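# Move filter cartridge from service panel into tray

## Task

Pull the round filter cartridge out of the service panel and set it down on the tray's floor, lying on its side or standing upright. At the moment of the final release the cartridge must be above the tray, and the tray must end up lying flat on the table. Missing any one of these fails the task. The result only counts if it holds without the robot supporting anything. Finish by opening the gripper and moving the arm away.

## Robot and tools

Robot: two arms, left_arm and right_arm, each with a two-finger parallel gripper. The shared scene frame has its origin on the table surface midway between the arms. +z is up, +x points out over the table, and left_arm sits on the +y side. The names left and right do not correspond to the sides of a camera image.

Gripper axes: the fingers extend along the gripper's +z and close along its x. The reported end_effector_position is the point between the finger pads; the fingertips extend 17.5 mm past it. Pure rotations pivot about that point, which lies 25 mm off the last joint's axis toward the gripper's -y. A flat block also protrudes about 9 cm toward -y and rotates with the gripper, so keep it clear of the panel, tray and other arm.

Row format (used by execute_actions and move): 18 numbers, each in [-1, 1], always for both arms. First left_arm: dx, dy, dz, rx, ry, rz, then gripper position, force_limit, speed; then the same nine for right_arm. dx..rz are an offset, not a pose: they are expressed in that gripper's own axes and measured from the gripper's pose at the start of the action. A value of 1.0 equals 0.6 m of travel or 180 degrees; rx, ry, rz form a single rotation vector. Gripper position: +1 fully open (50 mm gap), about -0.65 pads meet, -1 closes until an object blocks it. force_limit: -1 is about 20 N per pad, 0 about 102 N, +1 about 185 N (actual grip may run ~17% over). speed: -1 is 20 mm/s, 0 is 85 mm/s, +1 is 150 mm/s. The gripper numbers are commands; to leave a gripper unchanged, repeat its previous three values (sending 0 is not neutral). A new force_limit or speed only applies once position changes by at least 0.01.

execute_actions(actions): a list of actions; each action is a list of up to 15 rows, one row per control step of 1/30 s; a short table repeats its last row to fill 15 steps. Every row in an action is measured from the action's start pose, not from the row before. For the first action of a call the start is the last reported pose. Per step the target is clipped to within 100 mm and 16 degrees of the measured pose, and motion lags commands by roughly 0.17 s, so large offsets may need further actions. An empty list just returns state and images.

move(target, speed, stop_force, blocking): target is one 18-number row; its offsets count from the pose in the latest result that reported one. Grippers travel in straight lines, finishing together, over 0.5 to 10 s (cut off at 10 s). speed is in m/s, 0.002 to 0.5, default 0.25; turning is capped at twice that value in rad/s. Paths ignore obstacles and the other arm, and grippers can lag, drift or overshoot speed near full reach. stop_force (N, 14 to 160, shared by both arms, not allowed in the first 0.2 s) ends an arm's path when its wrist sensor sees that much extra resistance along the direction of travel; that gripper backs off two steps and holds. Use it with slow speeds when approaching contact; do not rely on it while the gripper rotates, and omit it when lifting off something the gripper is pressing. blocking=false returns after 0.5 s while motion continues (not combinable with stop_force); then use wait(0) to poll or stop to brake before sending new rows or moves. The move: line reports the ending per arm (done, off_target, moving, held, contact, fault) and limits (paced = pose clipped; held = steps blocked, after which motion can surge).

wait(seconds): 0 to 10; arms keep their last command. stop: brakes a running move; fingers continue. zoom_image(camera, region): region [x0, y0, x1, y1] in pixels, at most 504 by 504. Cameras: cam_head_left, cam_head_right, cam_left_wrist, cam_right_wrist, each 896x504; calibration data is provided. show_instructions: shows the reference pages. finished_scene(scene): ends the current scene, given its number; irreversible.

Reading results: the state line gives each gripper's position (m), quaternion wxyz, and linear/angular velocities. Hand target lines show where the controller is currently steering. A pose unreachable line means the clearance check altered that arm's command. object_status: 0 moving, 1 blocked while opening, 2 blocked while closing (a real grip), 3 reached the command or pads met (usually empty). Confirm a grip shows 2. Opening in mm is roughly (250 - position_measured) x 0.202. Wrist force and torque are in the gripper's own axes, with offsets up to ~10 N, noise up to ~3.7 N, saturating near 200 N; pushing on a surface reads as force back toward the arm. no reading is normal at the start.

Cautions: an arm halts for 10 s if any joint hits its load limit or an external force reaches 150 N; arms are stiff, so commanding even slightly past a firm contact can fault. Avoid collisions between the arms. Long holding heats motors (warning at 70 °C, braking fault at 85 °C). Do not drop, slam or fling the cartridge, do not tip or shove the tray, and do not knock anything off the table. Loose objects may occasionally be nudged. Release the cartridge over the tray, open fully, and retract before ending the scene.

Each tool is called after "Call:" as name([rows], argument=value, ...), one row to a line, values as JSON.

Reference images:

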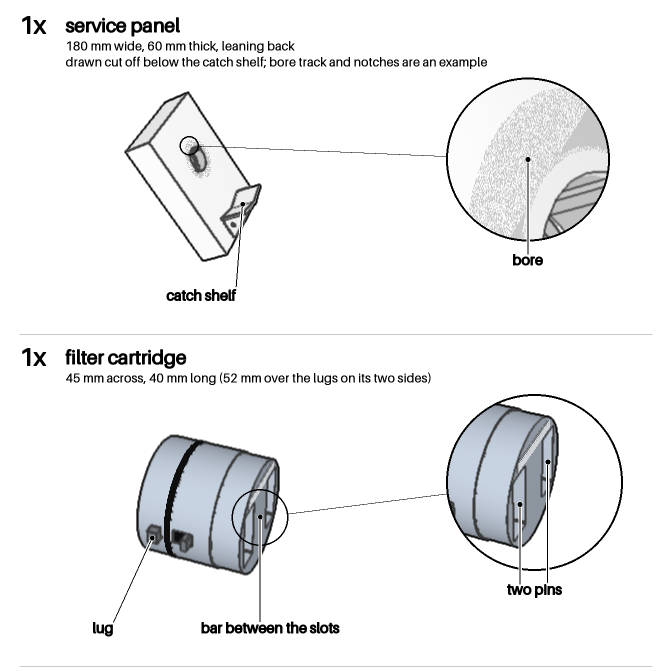

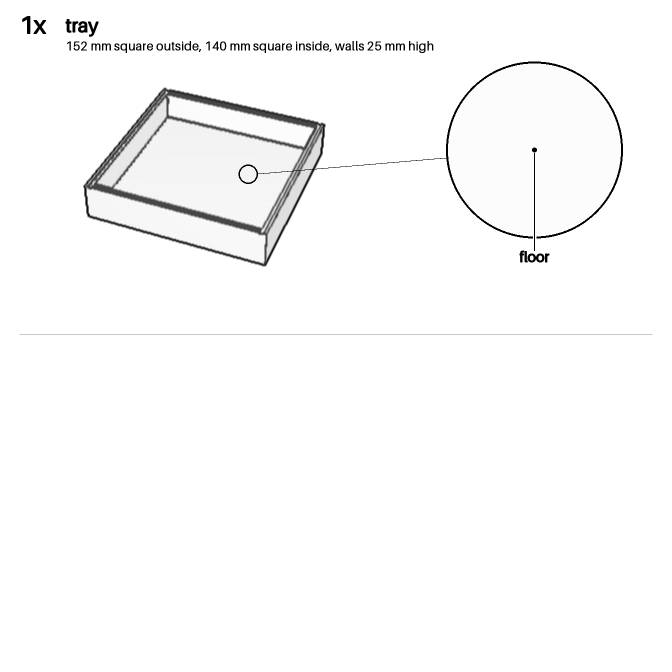

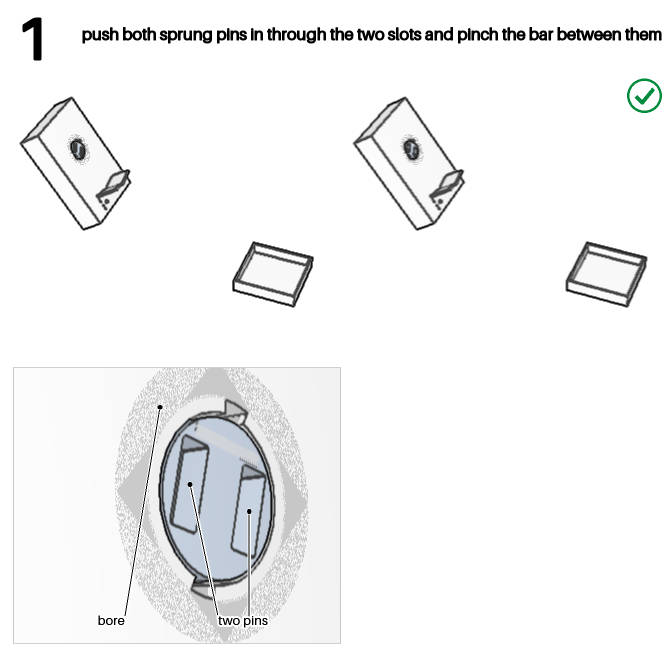

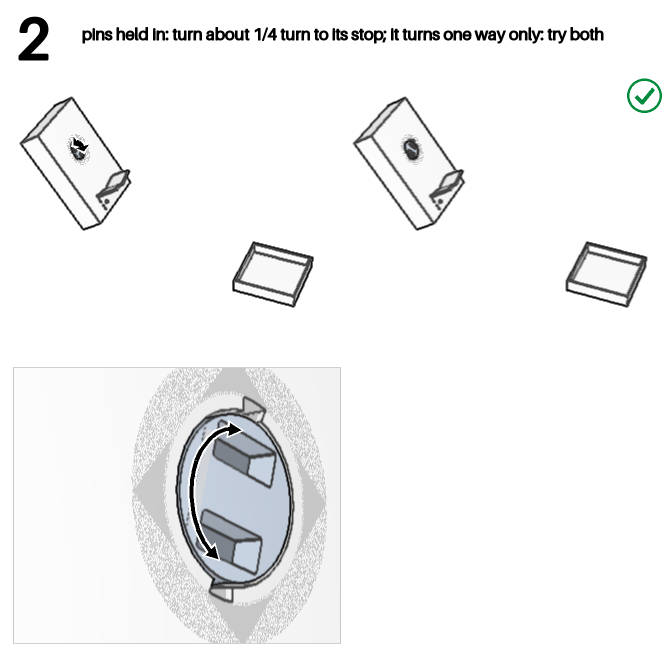

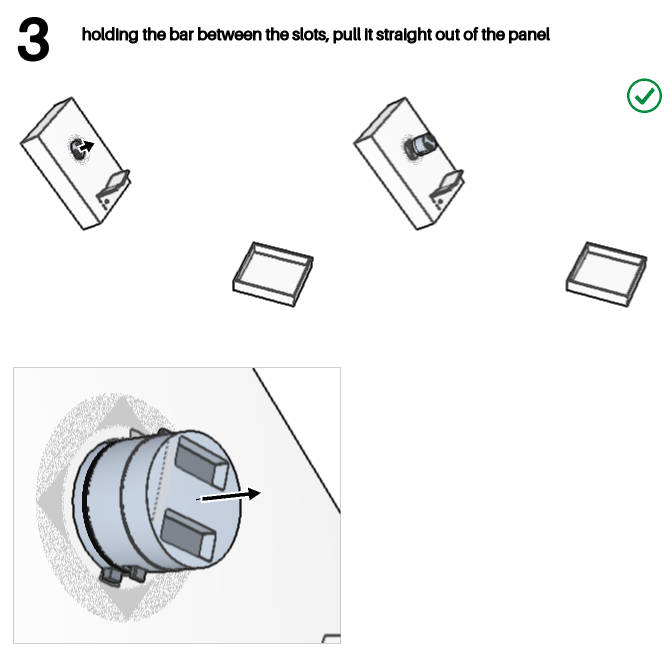

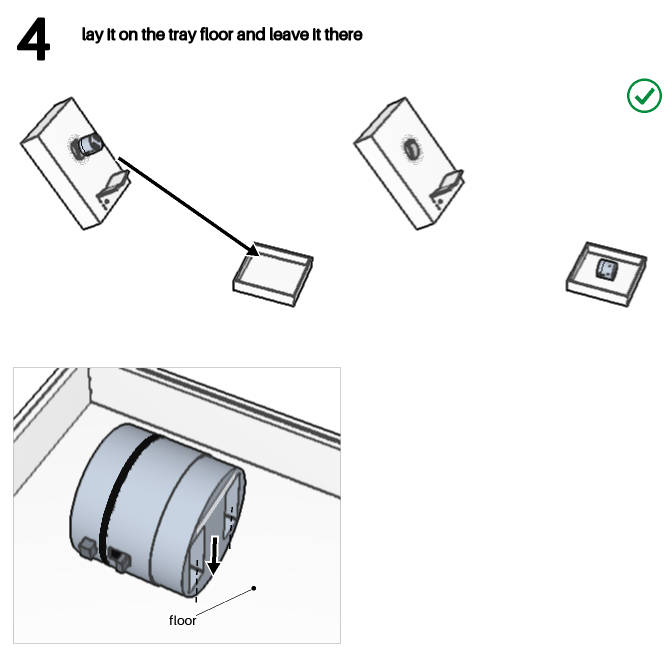

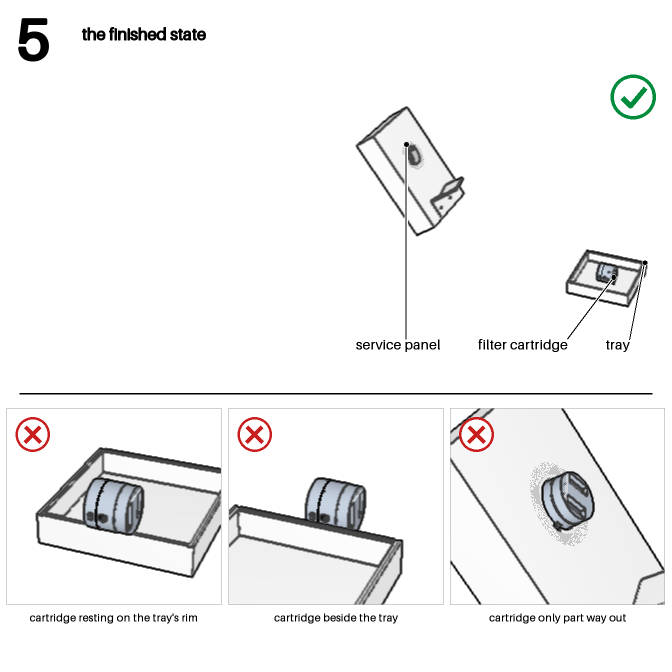

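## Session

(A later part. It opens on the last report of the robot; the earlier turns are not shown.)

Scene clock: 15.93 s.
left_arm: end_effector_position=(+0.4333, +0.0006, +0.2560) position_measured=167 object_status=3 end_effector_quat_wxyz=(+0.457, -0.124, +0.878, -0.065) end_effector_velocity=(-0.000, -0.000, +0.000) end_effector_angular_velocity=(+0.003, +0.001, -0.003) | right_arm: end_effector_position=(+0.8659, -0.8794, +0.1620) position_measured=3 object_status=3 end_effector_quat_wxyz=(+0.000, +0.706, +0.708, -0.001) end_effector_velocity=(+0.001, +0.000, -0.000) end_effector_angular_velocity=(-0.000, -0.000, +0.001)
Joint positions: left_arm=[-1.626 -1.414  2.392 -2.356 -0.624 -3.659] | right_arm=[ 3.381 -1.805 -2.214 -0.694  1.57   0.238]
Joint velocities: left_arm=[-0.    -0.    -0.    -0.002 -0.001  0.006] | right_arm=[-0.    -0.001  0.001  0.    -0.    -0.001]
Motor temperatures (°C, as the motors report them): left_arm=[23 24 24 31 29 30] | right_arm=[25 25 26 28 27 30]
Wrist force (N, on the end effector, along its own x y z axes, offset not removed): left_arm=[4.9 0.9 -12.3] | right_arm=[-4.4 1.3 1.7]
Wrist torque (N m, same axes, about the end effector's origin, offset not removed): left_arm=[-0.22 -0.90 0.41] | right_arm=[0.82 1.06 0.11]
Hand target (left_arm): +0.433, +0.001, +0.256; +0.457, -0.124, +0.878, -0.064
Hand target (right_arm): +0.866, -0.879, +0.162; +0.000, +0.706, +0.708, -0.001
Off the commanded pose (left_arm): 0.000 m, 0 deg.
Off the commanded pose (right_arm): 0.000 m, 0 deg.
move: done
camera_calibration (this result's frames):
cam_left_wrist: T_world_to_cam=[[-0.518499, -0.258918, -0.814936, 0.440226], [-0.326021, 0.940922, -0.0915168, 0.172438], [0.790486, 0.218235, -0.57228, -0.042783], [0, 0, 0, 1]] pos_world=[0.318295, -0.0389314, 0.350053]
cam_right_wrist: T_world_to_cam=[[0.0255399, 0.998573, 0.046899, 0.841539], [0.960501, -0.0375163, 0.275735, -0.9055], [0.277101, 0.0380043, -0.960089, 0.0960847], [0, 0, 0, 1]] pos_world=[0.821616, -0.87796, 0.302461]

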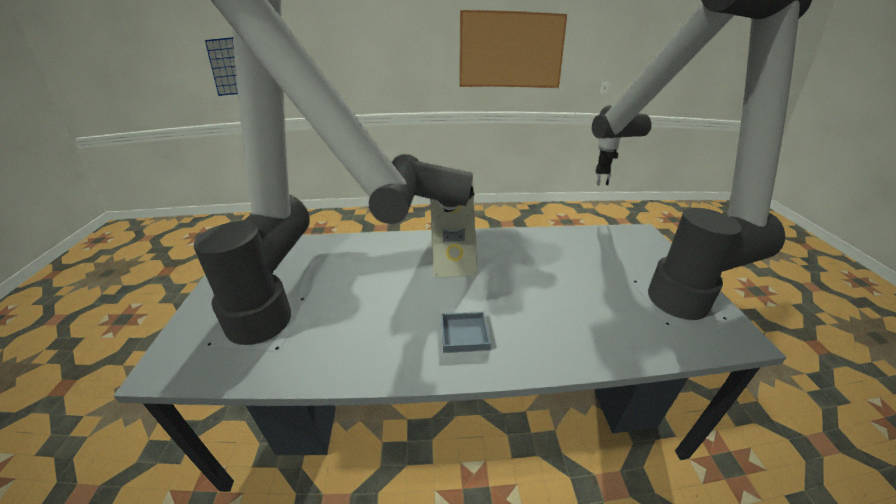

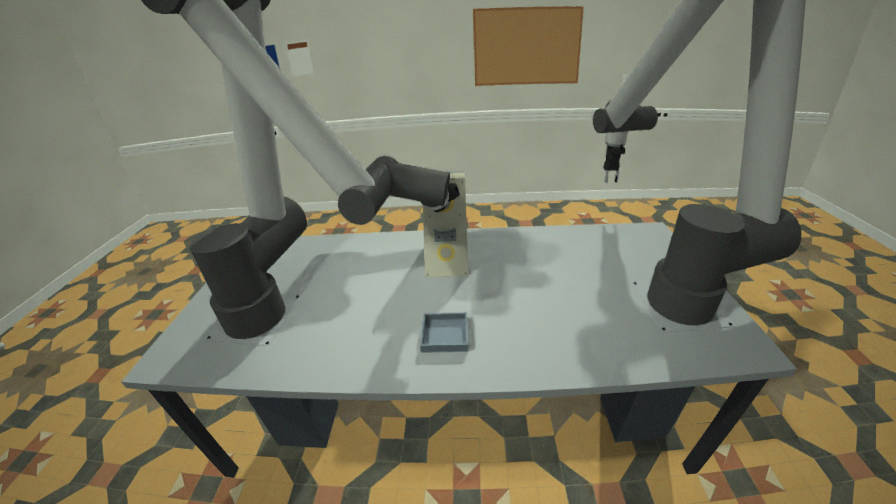

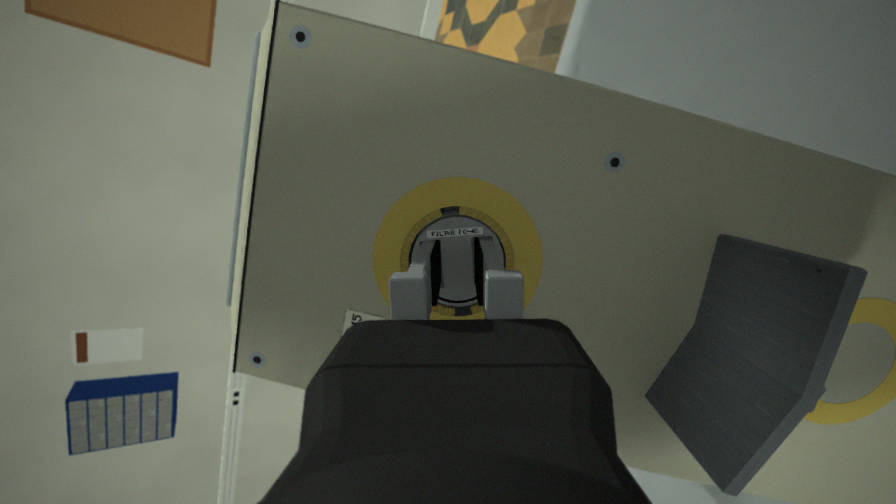

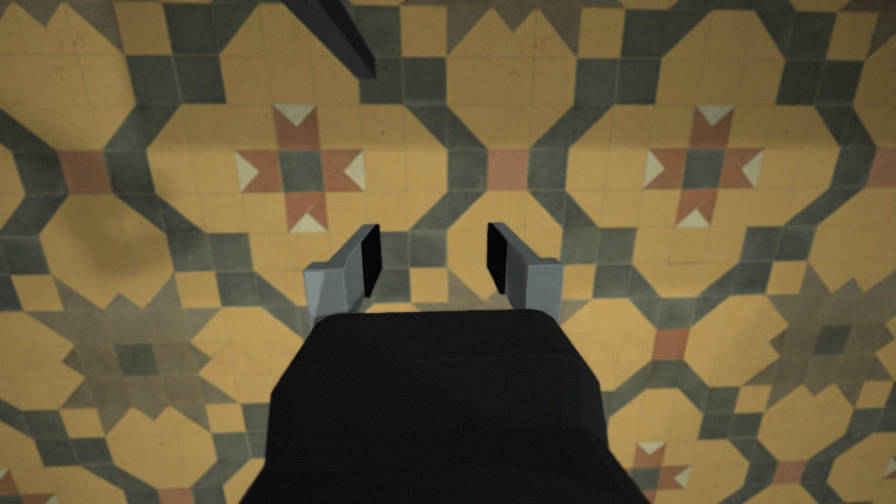

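Call:
move(target=[0,0,0,0,0,0.22,-0.1,0,0,0,0,0,0,0,0,1,0,0], speed=0.15)

Call:
zoom_image(camera="cam_left_wrist", region=[380, 170, 540, 330])

Scene clock: 18.80 s.
left_arm: end_effector_position=(+0.4333, +0.0004, +0.2561) position_measured=167 object_status=3 end_effector_quat_wxyz=(+0.452, +0.180, +0.868, +0.094) end_effector_velocity=(+0.000, +0.000, +0.000) end_effector_angular_velocity=(+0.006, +0.001, -0.006) | right_arm: end_effector_position=(+0.8659, -0.8794, +0.1620) position_measured=3 object_status=3 end_effector_quat_wxyz=(+0.000, +0.706, +0.708, -0.001) end_effector_velocity=(+0.000, +0.000, +0.001) end_effector_angular_velocity=(+0.000, -0.001, -0.001)
Joint positions: left_arm=[-1.612 -1.427  2.383 -2.352 -0.622 -2.946] | right_arm=[ 3.381 -1.805 -2.214 -0.694  1.57   0.238]
Joint velocities: left_arm=[ 0.001 -0.001  0.001 -0.004 -0.001  0.011] | right_arm=[-0.     0.001  0.     0.     0.     0.001]
Motor temperatures (°C, as the motors report them): left_arm=[23 24 24 31 29 30] | right_arm=[25 25 26 28 27 30]
Wrist force (N, on the end effector, along its own x y z axes, offset not removed): left_arm=[1.8 0.0 -4.7] | right_arm=[-6.2 0.2 4.4]
Wrist torque (N m, same axes, about the end effector's origin, offset not removed): left_arm=[-0.33 -0.01 0.49] | right_arm=[0.56 1.43 0.16]
Hand target (left_arm): +0.433, +0.001, +0.256; +0.452, +0.181, +0.868, +0.094
Hand target (right_arm): +0.866, -0.879, +0.162; +0.000, +0.706, +0.708, -0.001
Off the commanded pose (left_arm): 0.000 m, 0 deg.
Off the commanded pose (right_arm): 0.000 m, 0 deg.
move: done
camera_calibration (this result's frames):
cam_left_wrist: T_world_to_cam=[[-0.486094, 0.414846, -0.769165, 0.414282], [0.0520788, 0.892333, 0.448363, -0.129481], [0.872353, 0.17789, -0.455363, -0.108046], [0, 0, 0, 1]] pos_world=[0.302378, -0.0371026, 0.327506]
cam_right_wrist: T_world_to_cam=[[0.0255399, 0.998573, 0.046899, 0.841539], [0.960501, -0.0375163, 0.275735, -0.9055], [0.277101, 0.0380043, -0.960089, 0.0960845], [0, 0, 0, 1]] pos_world=[0.821616, -0.87796, 0.302461]

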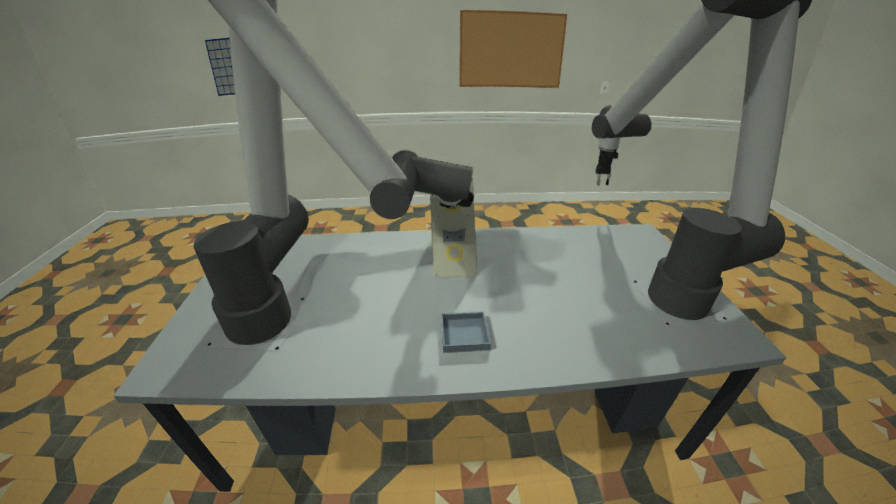

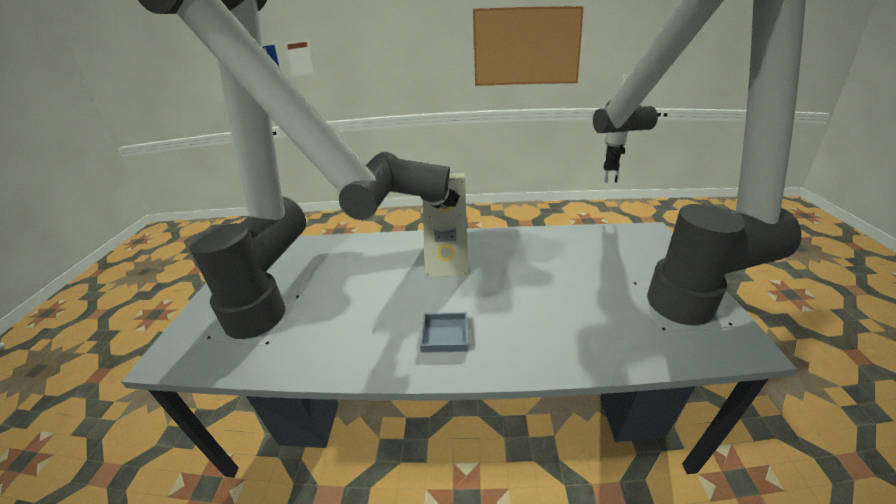

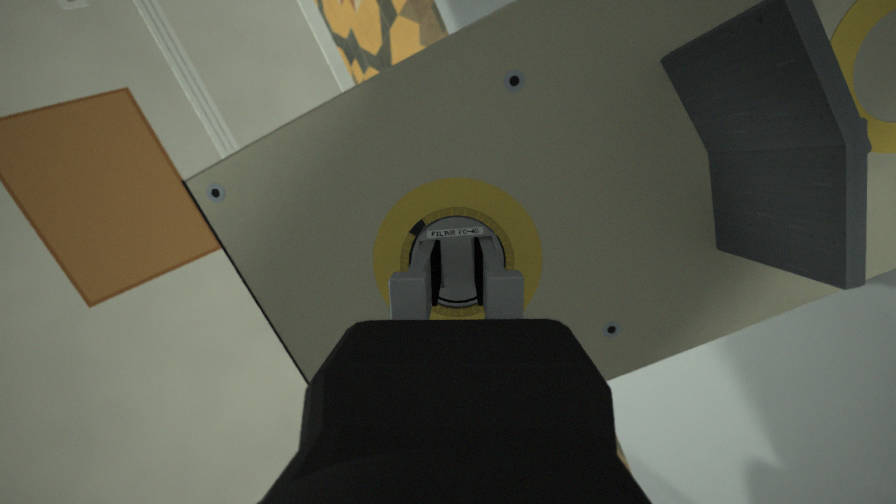

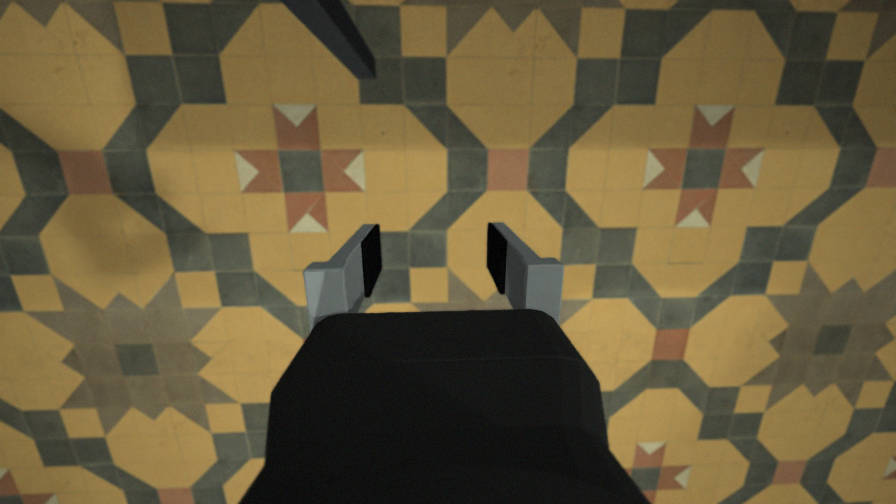

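Region (380, 170, 540, 330) of cam_left_wrist's 896x504 image, scaled by 3.150, with more detail than that image has.

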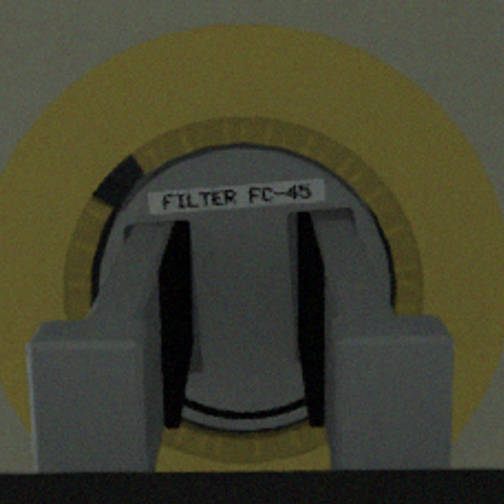

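Call:
move(target=[0,0,0,0,0,0.243,-0.1,0,0,0,0,0,0,0,0,1,0,0], speed=0.15)

Call:
move(target=[0,0,0,0,0,0,-1,0,-0.8,0,0,0,0,0,0,1,0,0])

Call:
zoom_image(camera="cam_left_wrist", region=[380, 170, 540, 330])

Scene clock: 22.10 s.
left_arm: end_effector_position=(+0.4333, +0.0003, +0.2563) position_measured=167 object_status=3 end_effector_quat_wxyz=(+0.385, +0.491, +0.739, +0.256) end_effector_velocity=(-0.001, -0.001, -0.000) end_effector_angular_velocity=(+0.005, +0.003, -0.005) | right_arm: end_effector_position=(+0.8659, -0.8794, +0.1620) position_measured=3 object_status=3 end_effector_quat_wxyz=(+0.000, +0.706, +0.708, -0.001) end_effector_velocity=(+0.000, +0.000, +0.000) end_effector_angular_velocity=(+0.001, -0.001, -0.001)
Joint positions: left_arm=[-1.599 -1.423  2.36  -2.35  -0.619 -2.162] | right_arm=[ 3.381 -1.805 -2.214 -0.694  1.57   0.238]
Joint velocities: left_arm=[ 0.     0.    -0.    -0.004 -0.002  0.01 ] | right_arm=[ 0.     0.    -0.     0.     0.001  0.001]
Motor temperatures (°C, as the motors report them): left_arm=[23 24 24 31 29 30] | right_arm=[25 25 26 28 27 30]
Wrist force (N, on the end effector, along its own x y z axes, offset not removed): left_arm=[4.7 3.0 -10.4] | right_arm=[-6.6 -0.6 1.8]
Wrist torque (N m, same axes, about the end effector's origin, offset not removed): left_arm=[0.20 -0.36 0.55] | right_arm=[0.44 1.52 0.07]
Hand target (left_arm): +0.433, +0.000, +0.256; +0.385, +0.491, +0.739, +0.256
Hand target (right_arm): +0.866, -0.879, +0.162; +0.000, +0.706, +0.708, -0.001
Off the commanded pose (left_arm): 0.000 m, 0 deg.
Off the commanded pose (right_arm): 0.000 m, 0 deg.
move: done
camera_calibration (this result's frames):
cam_left_wrist: T_world_to_cam=[[-0.177268, 0.927837, -0.328168, 0.167443], [0.34222, 0.370753, 0.863382, -0.361369], [0.922747, 0.0407441, -0.383247, -0.148255], [0, 0, 0, 1]] pos_world=[0.290152, -0.0153406, 0.31013]
cam_right_wrist: T_world_to_cam=[[0.0255398, 0.998573, 0.046899, 0.841539], [0.960501, -0.0375162, 0.275735, -0.9055], [0.277101, 0.0380043, -0.960089, 0.0960847], [0, 0, 0, 1]] pos_world=[0.821616, -0.87796, 0.302461]

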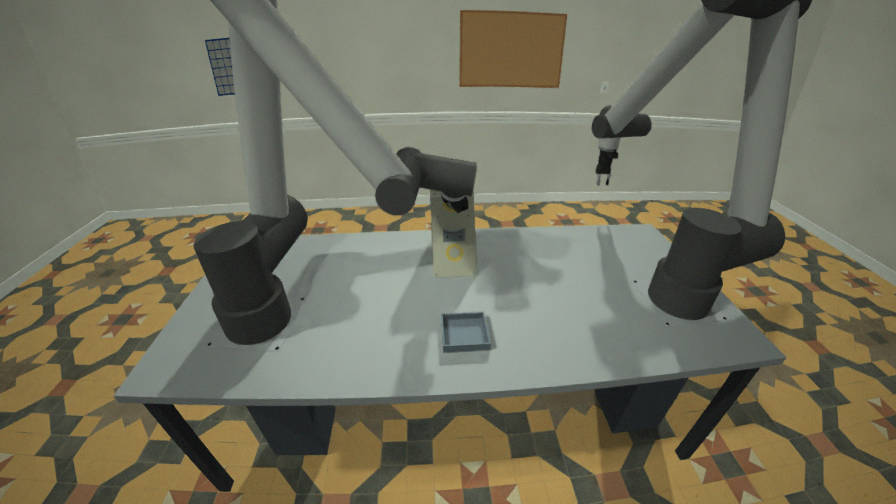

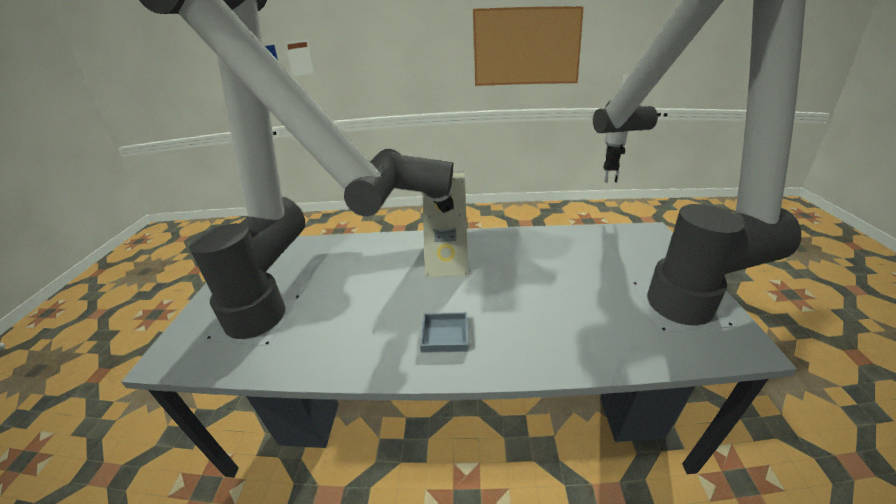

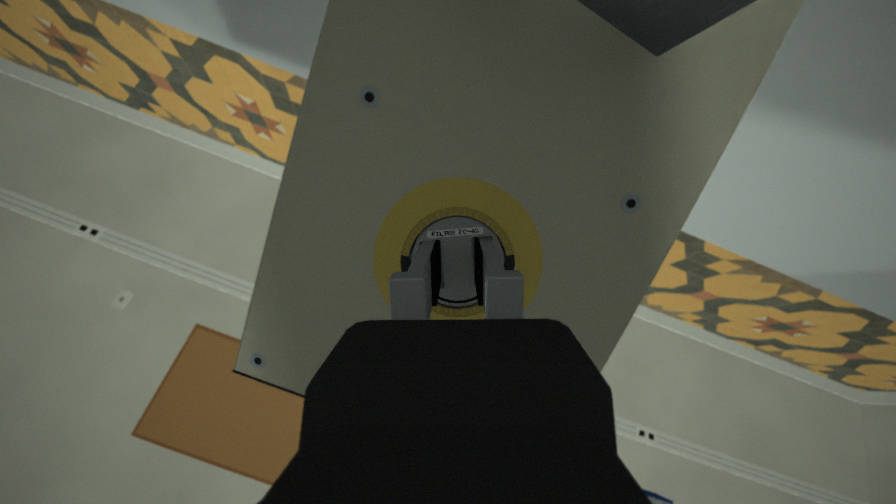

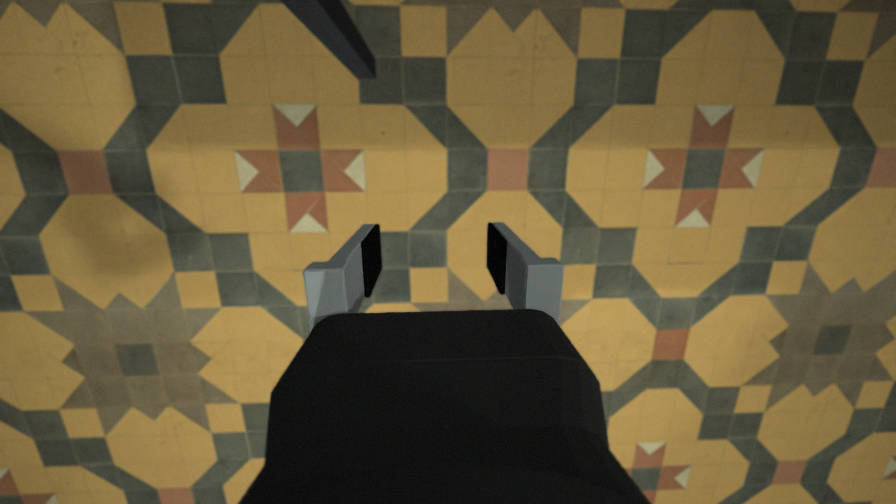

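Scene clock: 22.60 s.
left_arm: end_effector_position=(+0.4333, +0.0003, +0.2563) position_measured=186 object_status=2 end_effector_quat_wxyz=(+0.385, +0.491, +0.739, +0.256) end_effector_velocity=(-0.000, -0.000, +0.000) end_effector_angular_velocity=(-0.001, -0.000, +0.000) | right_arm: end_effector_position=(+0.8659, -0.8794, +0.1620) position_measured=3 object_status=3 end_effector_quat_wxyz=(+0.000, +0.706, +0.708, -0.001) end_effector_velocity=(+0.001, +0.000, +0.001) end_effector_angular_velocity=(+0.001, -0.001, -0.000)
Joint positions: left_arm=[-1.599 -1.423  2.36  -2.35  -0.619 -2.161] | right_arm=[ 3.381 -1.805 -2.214 -0.694  1.57   0.238]
Joint velocities: left_arm=[-0.    -0.    -0.     0.     0.    -0.001] | right_arm=[-0.     0.     0.001  0.     0.001  0.   ]
Motor temperatures (°C, as the motors report them): left_arm=[23 24 24 31 29 30] | right_arm=[25 25 26 28 27 30]
Wrist force (N, on the end effector, along its own x y z axes, offset not removed): left_arm=[9.6 1.9 -9.5] | right_arm=[-3.7 -2.1 1.7]
Wrist torque (N m, same axes, about the end effector's origin, offset not removed): left_arm=[-0.54 -1.18 0.35] | right_arm=[-0.07 0.91 0.05]
Hand target (left_arm): +0.433, +0.000, +0.256; +0.385, +0.491, +0.739, +0.256
Hand target (right_arm): +0.866, -0.879, +0.162; +0.000, +0.706, +0.708, -0.001
Off the commanded pose (left_arm): 0.000 m, 0 deg.
Off the commanded pose (right_arm): 0.000 m, 0 deg.
move: done
camera_calibration (this result's frames):
cam_left_wrist: T_world_to_cam=[[-0.177287, 0.927832, -0.328173, 0.167452], [0.342262, 0.370767, 0.863359, -0.361375], [0.922728, 0.0407414, -0.383293, -0.148238], [0, 0, 0, 1]] pos_world=[0.290155, -0.0153422, 0.310131]
cam_right_wrist: T_world_to_cam=[[0.0255398, 0.998573, 0.0468992, 0.841539], [0.960501, -0.0375163, 0.275735, -0.9055], [0.277101, 0.0380045, -0.960089, 0.0960849], [0, 0, 0, 1]] pos_world=[0.821616, -0.87796, 0.302461]

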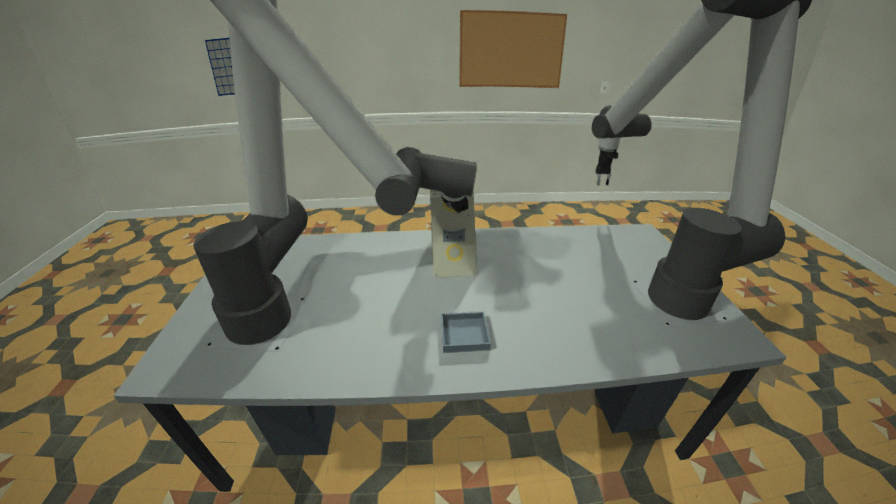

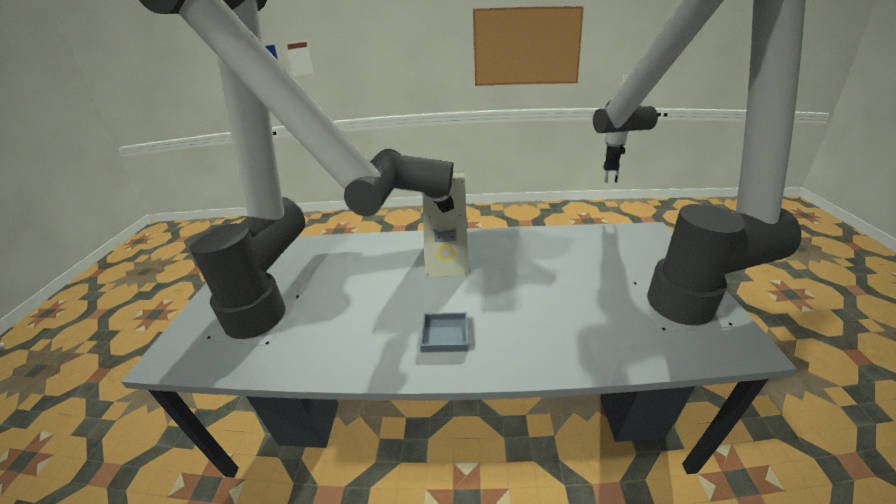

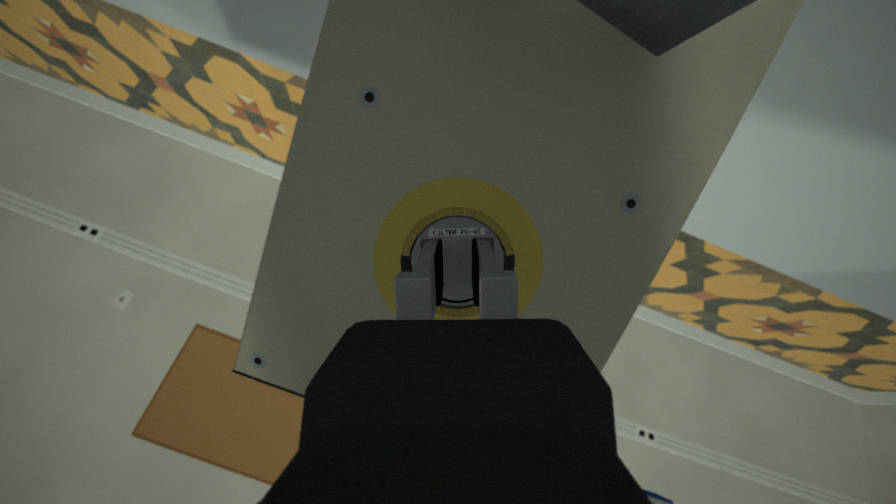

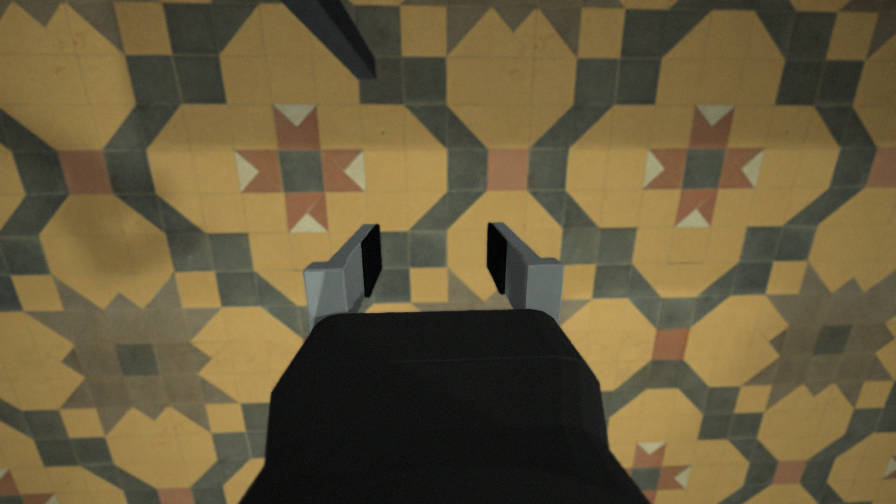

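Region (380, 170, 540, 330) of cam_left_wrist's 896x504 image, scaled by 3.150, with more detail than that image has.

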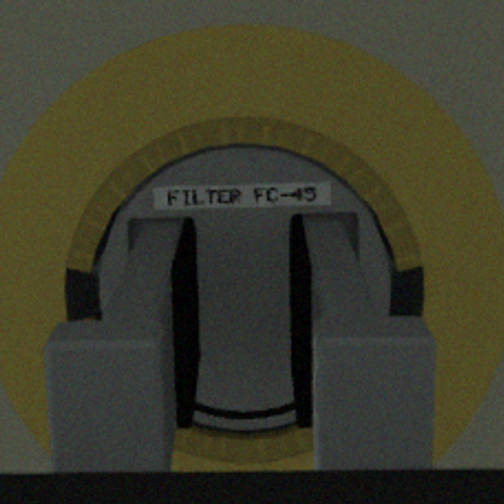

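Call:
move(target=[0,0,-0.025,0,0,0.004,-1,0,-0.8,0,0,0,0,0,0,1,0,0], speed=0.01, stop_force=45)

Scene clock: 24.60 s.
left_arm: end_effector_position=(+0.4211, +0.0003, +0.2648) position_measured=186 object_status=2 end_effector_quat_wxyz=(+0.383, +0.495, +0.736, +0.258) end_effector_velocity=(-0.002, -0.000, +0.001) end_effector_angular_velocity=(+0.000, +0.000, -0.000) | right_arm: end_effector_position=(+0.8659, -0.8794, +0.1620) position_measured=3 object_status=3 end_effector_quat_wxyz=(+0.000, +0.706, +0.708, -0.001) end_effector_velocity=(-0.000, +0.000, -0.000) end_effector_angular_velocity=(+0.000, +0.000, -0.001)
Joint positions: left_arm=[-1.616 -1.441  2.354 -2.303 -0.622 -2.178] | right_arm=[ 3.381 -1.805 -2.214 -0.694  1.57   0.238]
Joint velocities: left_arm=[-0.002 -0.001 -0.001  0.004 -0.    -0.003] | right_arm=[ 0.     0.    -0.     0.     0.     0.001]
Motor temperatures (°C, as the motors report them): left_arm=[23 24 24 31 29 30] | right_arm=[25 25 26 28 27 30]
Wrist force (N, on the end effector, along its own x y z axes, offset not removed): left_arm=[5.8 0.2 -2.6] | right_arm=[-3.4 -2.5 1.5]
Wrist torque (N m, same axes, about the end effector's origin, offset not removed): left_arm=[-0.16 -1.48 0.49] | right_arm=[-0.06 0.88 0.01]
Hand target (left_arm): +0.421, +0.000, +0.265; +0.383, +0.495, +0.736, +0.258
Hand target (right_arm): +0.866, -0.879, +0.162; +0.000, +0.706, +0.708, -0.001
Off the commanded pose (left_arm): 0.000 m, 0 deg.
Off the commanded pose (right_arm): 0.000 m, 0 deg.
move: done
camera_calibration (this result's frames):
cam_left_wrist: T_world_to_cam=[[-0.170662, 0.932388, -0.318633, 0.162754], [0.344893, 0.359447, 0.867091, -0.366622], [0.922997, 0.0380847, -0.382918, -0.133924], [0, 0, 0, 1]] pos_world=[0.277833, -0.0148682, 0.318471]
cam_right_wrist: T_world_to_cam=[[0.0255399, 0.998573, 0.0468992, 0.841539], [0.960501, -0.0375164, 0.275735, -0.9055], [0.277101, 0.0380045, -0.960089, 0.0960849], [0, 0, 0, 1]] pos_world=[0.821616, -0.87796, 0.302461]

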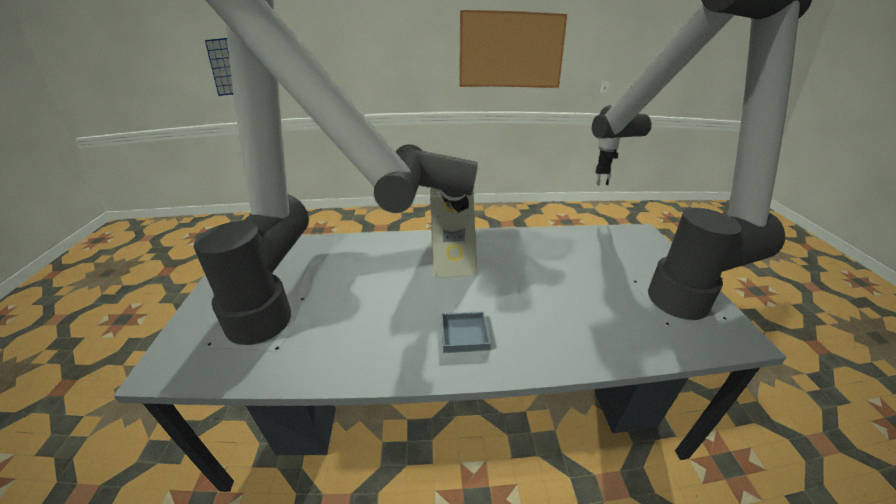

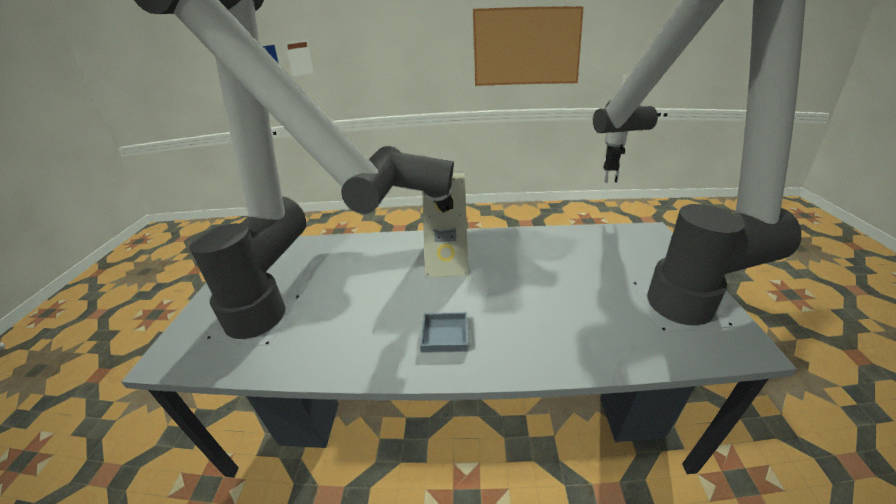

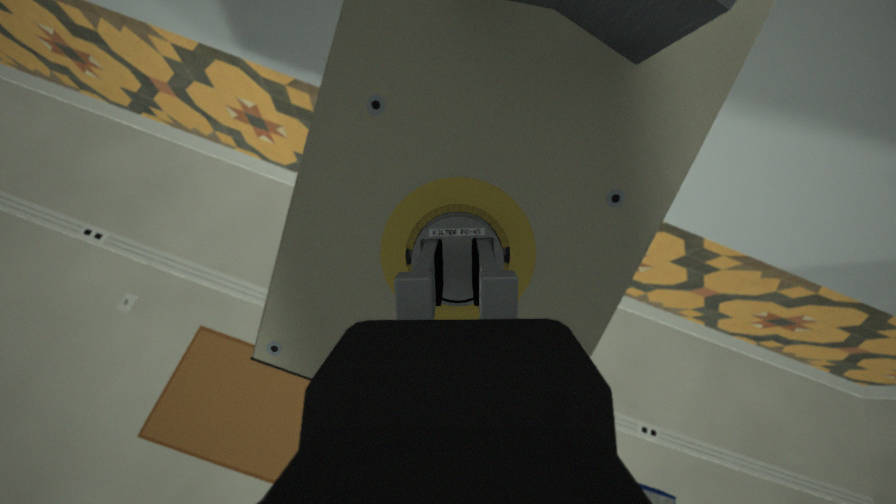

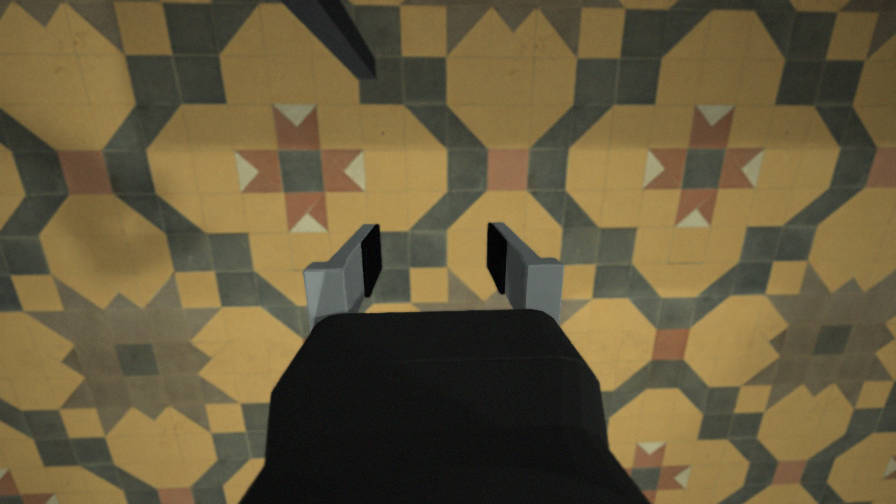

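Call:
move(target=[0,0,-0.075,0,0,0,-1,0,-0.8,0,0,0,0,0,0,1,0,0], speed=0.025, stop_force=45)

Scene clock: 27.03 s.
left_arm: end_effector_position=(+0.3843, +0.0003, +0.2904) position_measured=186 object_status=2 end_effector_quat_wxyz=(+0.383, +0.495, +0.736, +0.258) end_effector_velocity=(-0.001, +0.000, +0.001) end_effector_angular_velocity=(+0.002, -0.001, -0.000) | right_arm: end_effector_position=(+0.8659, -0.8794, +0.1620) position_measured=3 object_status=3 end_effector_quat_wxyz=(+0.000, +0.706, +0.708, -0.001) end_effector_velocity=(-0.001, -0.000, -0.000) end_effector_angular_velocity=(-0.000, +0.001, +0.001)
Joint positions: left_arm=[-1.667 -1.488  2.333 -2.166 -0.633 -2.263] | right_arm=[ 3.381 -1.805 -2.214 -0.694  1.57   0.238]
Joint velocities: left_arm=[-0.001 -0.001 -0.001  0.005  0.    -0.002] | right_arm=[-0.     0.001 -0.001 -0.    -0.    -0.001]
Motor temperatures (°C, as the motors report them): left_arm=[23 24 24 31 29 30] | right_arm=[25 25 26 28 27 30]
Wrist force (N, on the end effector, along its own x y z axes, offset not removed): left_arm=[3.8 0.0 -0.7] | right_arm=[-3.6 -1.2 2.1]
Wrist torque (N m, same axes, about the end effector's origin, offset not removed): left_arm=[-0.16 -0.83 0.59] | right_arm=[0.14 0.96 -0.05]
Hand target (left_arm): +0.384, +0.000, +0.290; +0.383, +0.495, +0.736, +0.258
Hand target (right_arm): +0.866, -0.879, +0.162; +0.000, +0.706, +0.708, -0.001
Off the commanded pose (left_arm): 0.000 m, 0 deg.
Off the commanded pose (right_arm): 0.000 m, 0 deg.
move: done
camera_calibration (this result's frames):
cam_left_wrist: T_world_to_cam=[[-0.17076, 0.932405, -0.318532, 0.164626], [0.344934, 0.359392, 0.867097, -0.376146], [0.922963, 0.0381933, -0.382988, -0.0901182], [0, 0, 0, 1]] pos_world=[0.241033, -0.0148719, 0.344079]
cam_right_wrist: T_world_to_cam=[[0.0255399, 0.998573, 0.0468989, 0.841539], [0.960501, -0.0375163, 0.275735, -0.9055], [0.277101, 0.0380042, -0.960089, 0.0960847], [0, 0, 0, 1]] pos_world=[0.821616, -0.877961, 0.302461]

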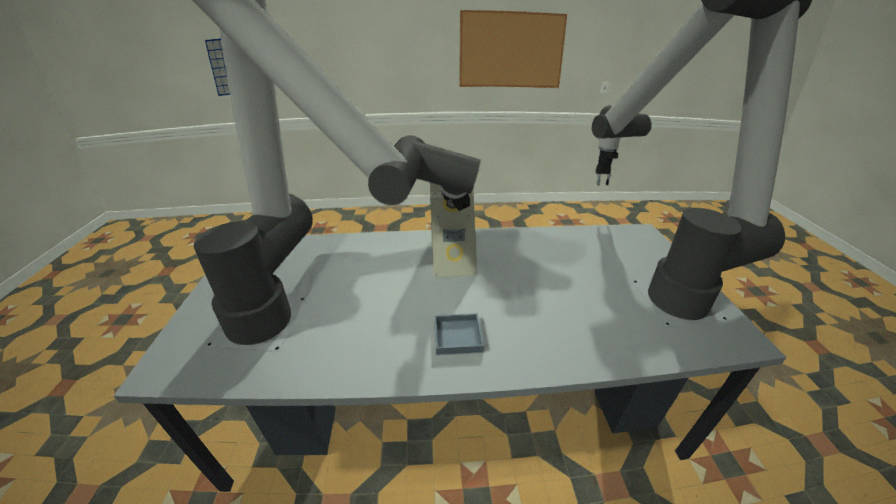

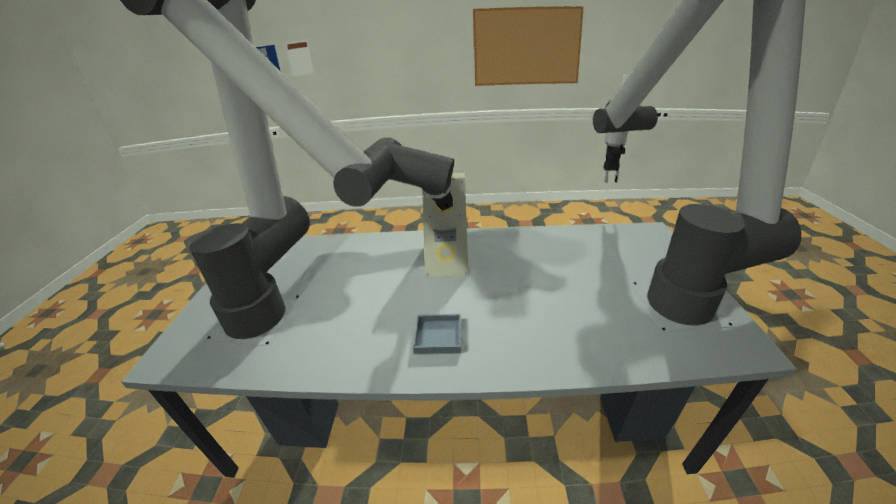

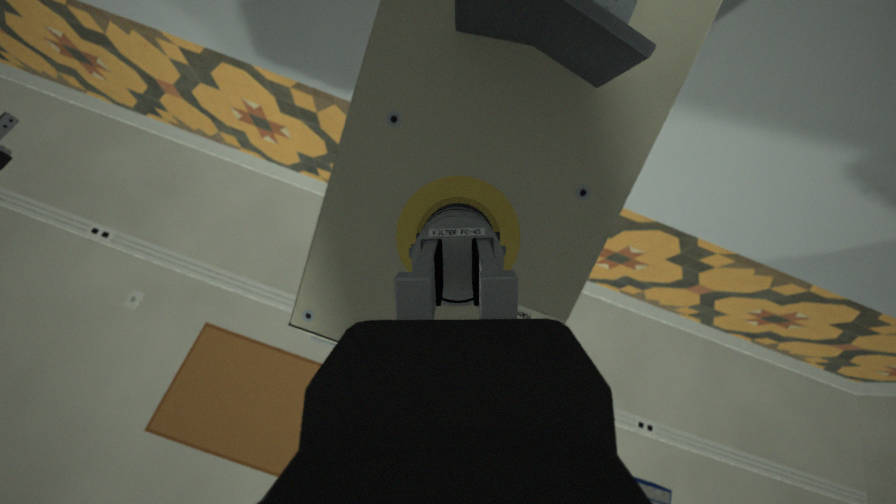

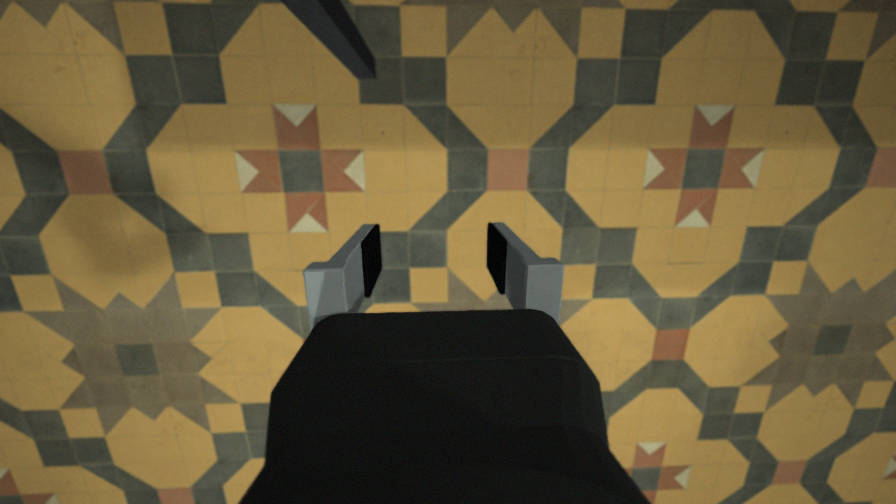

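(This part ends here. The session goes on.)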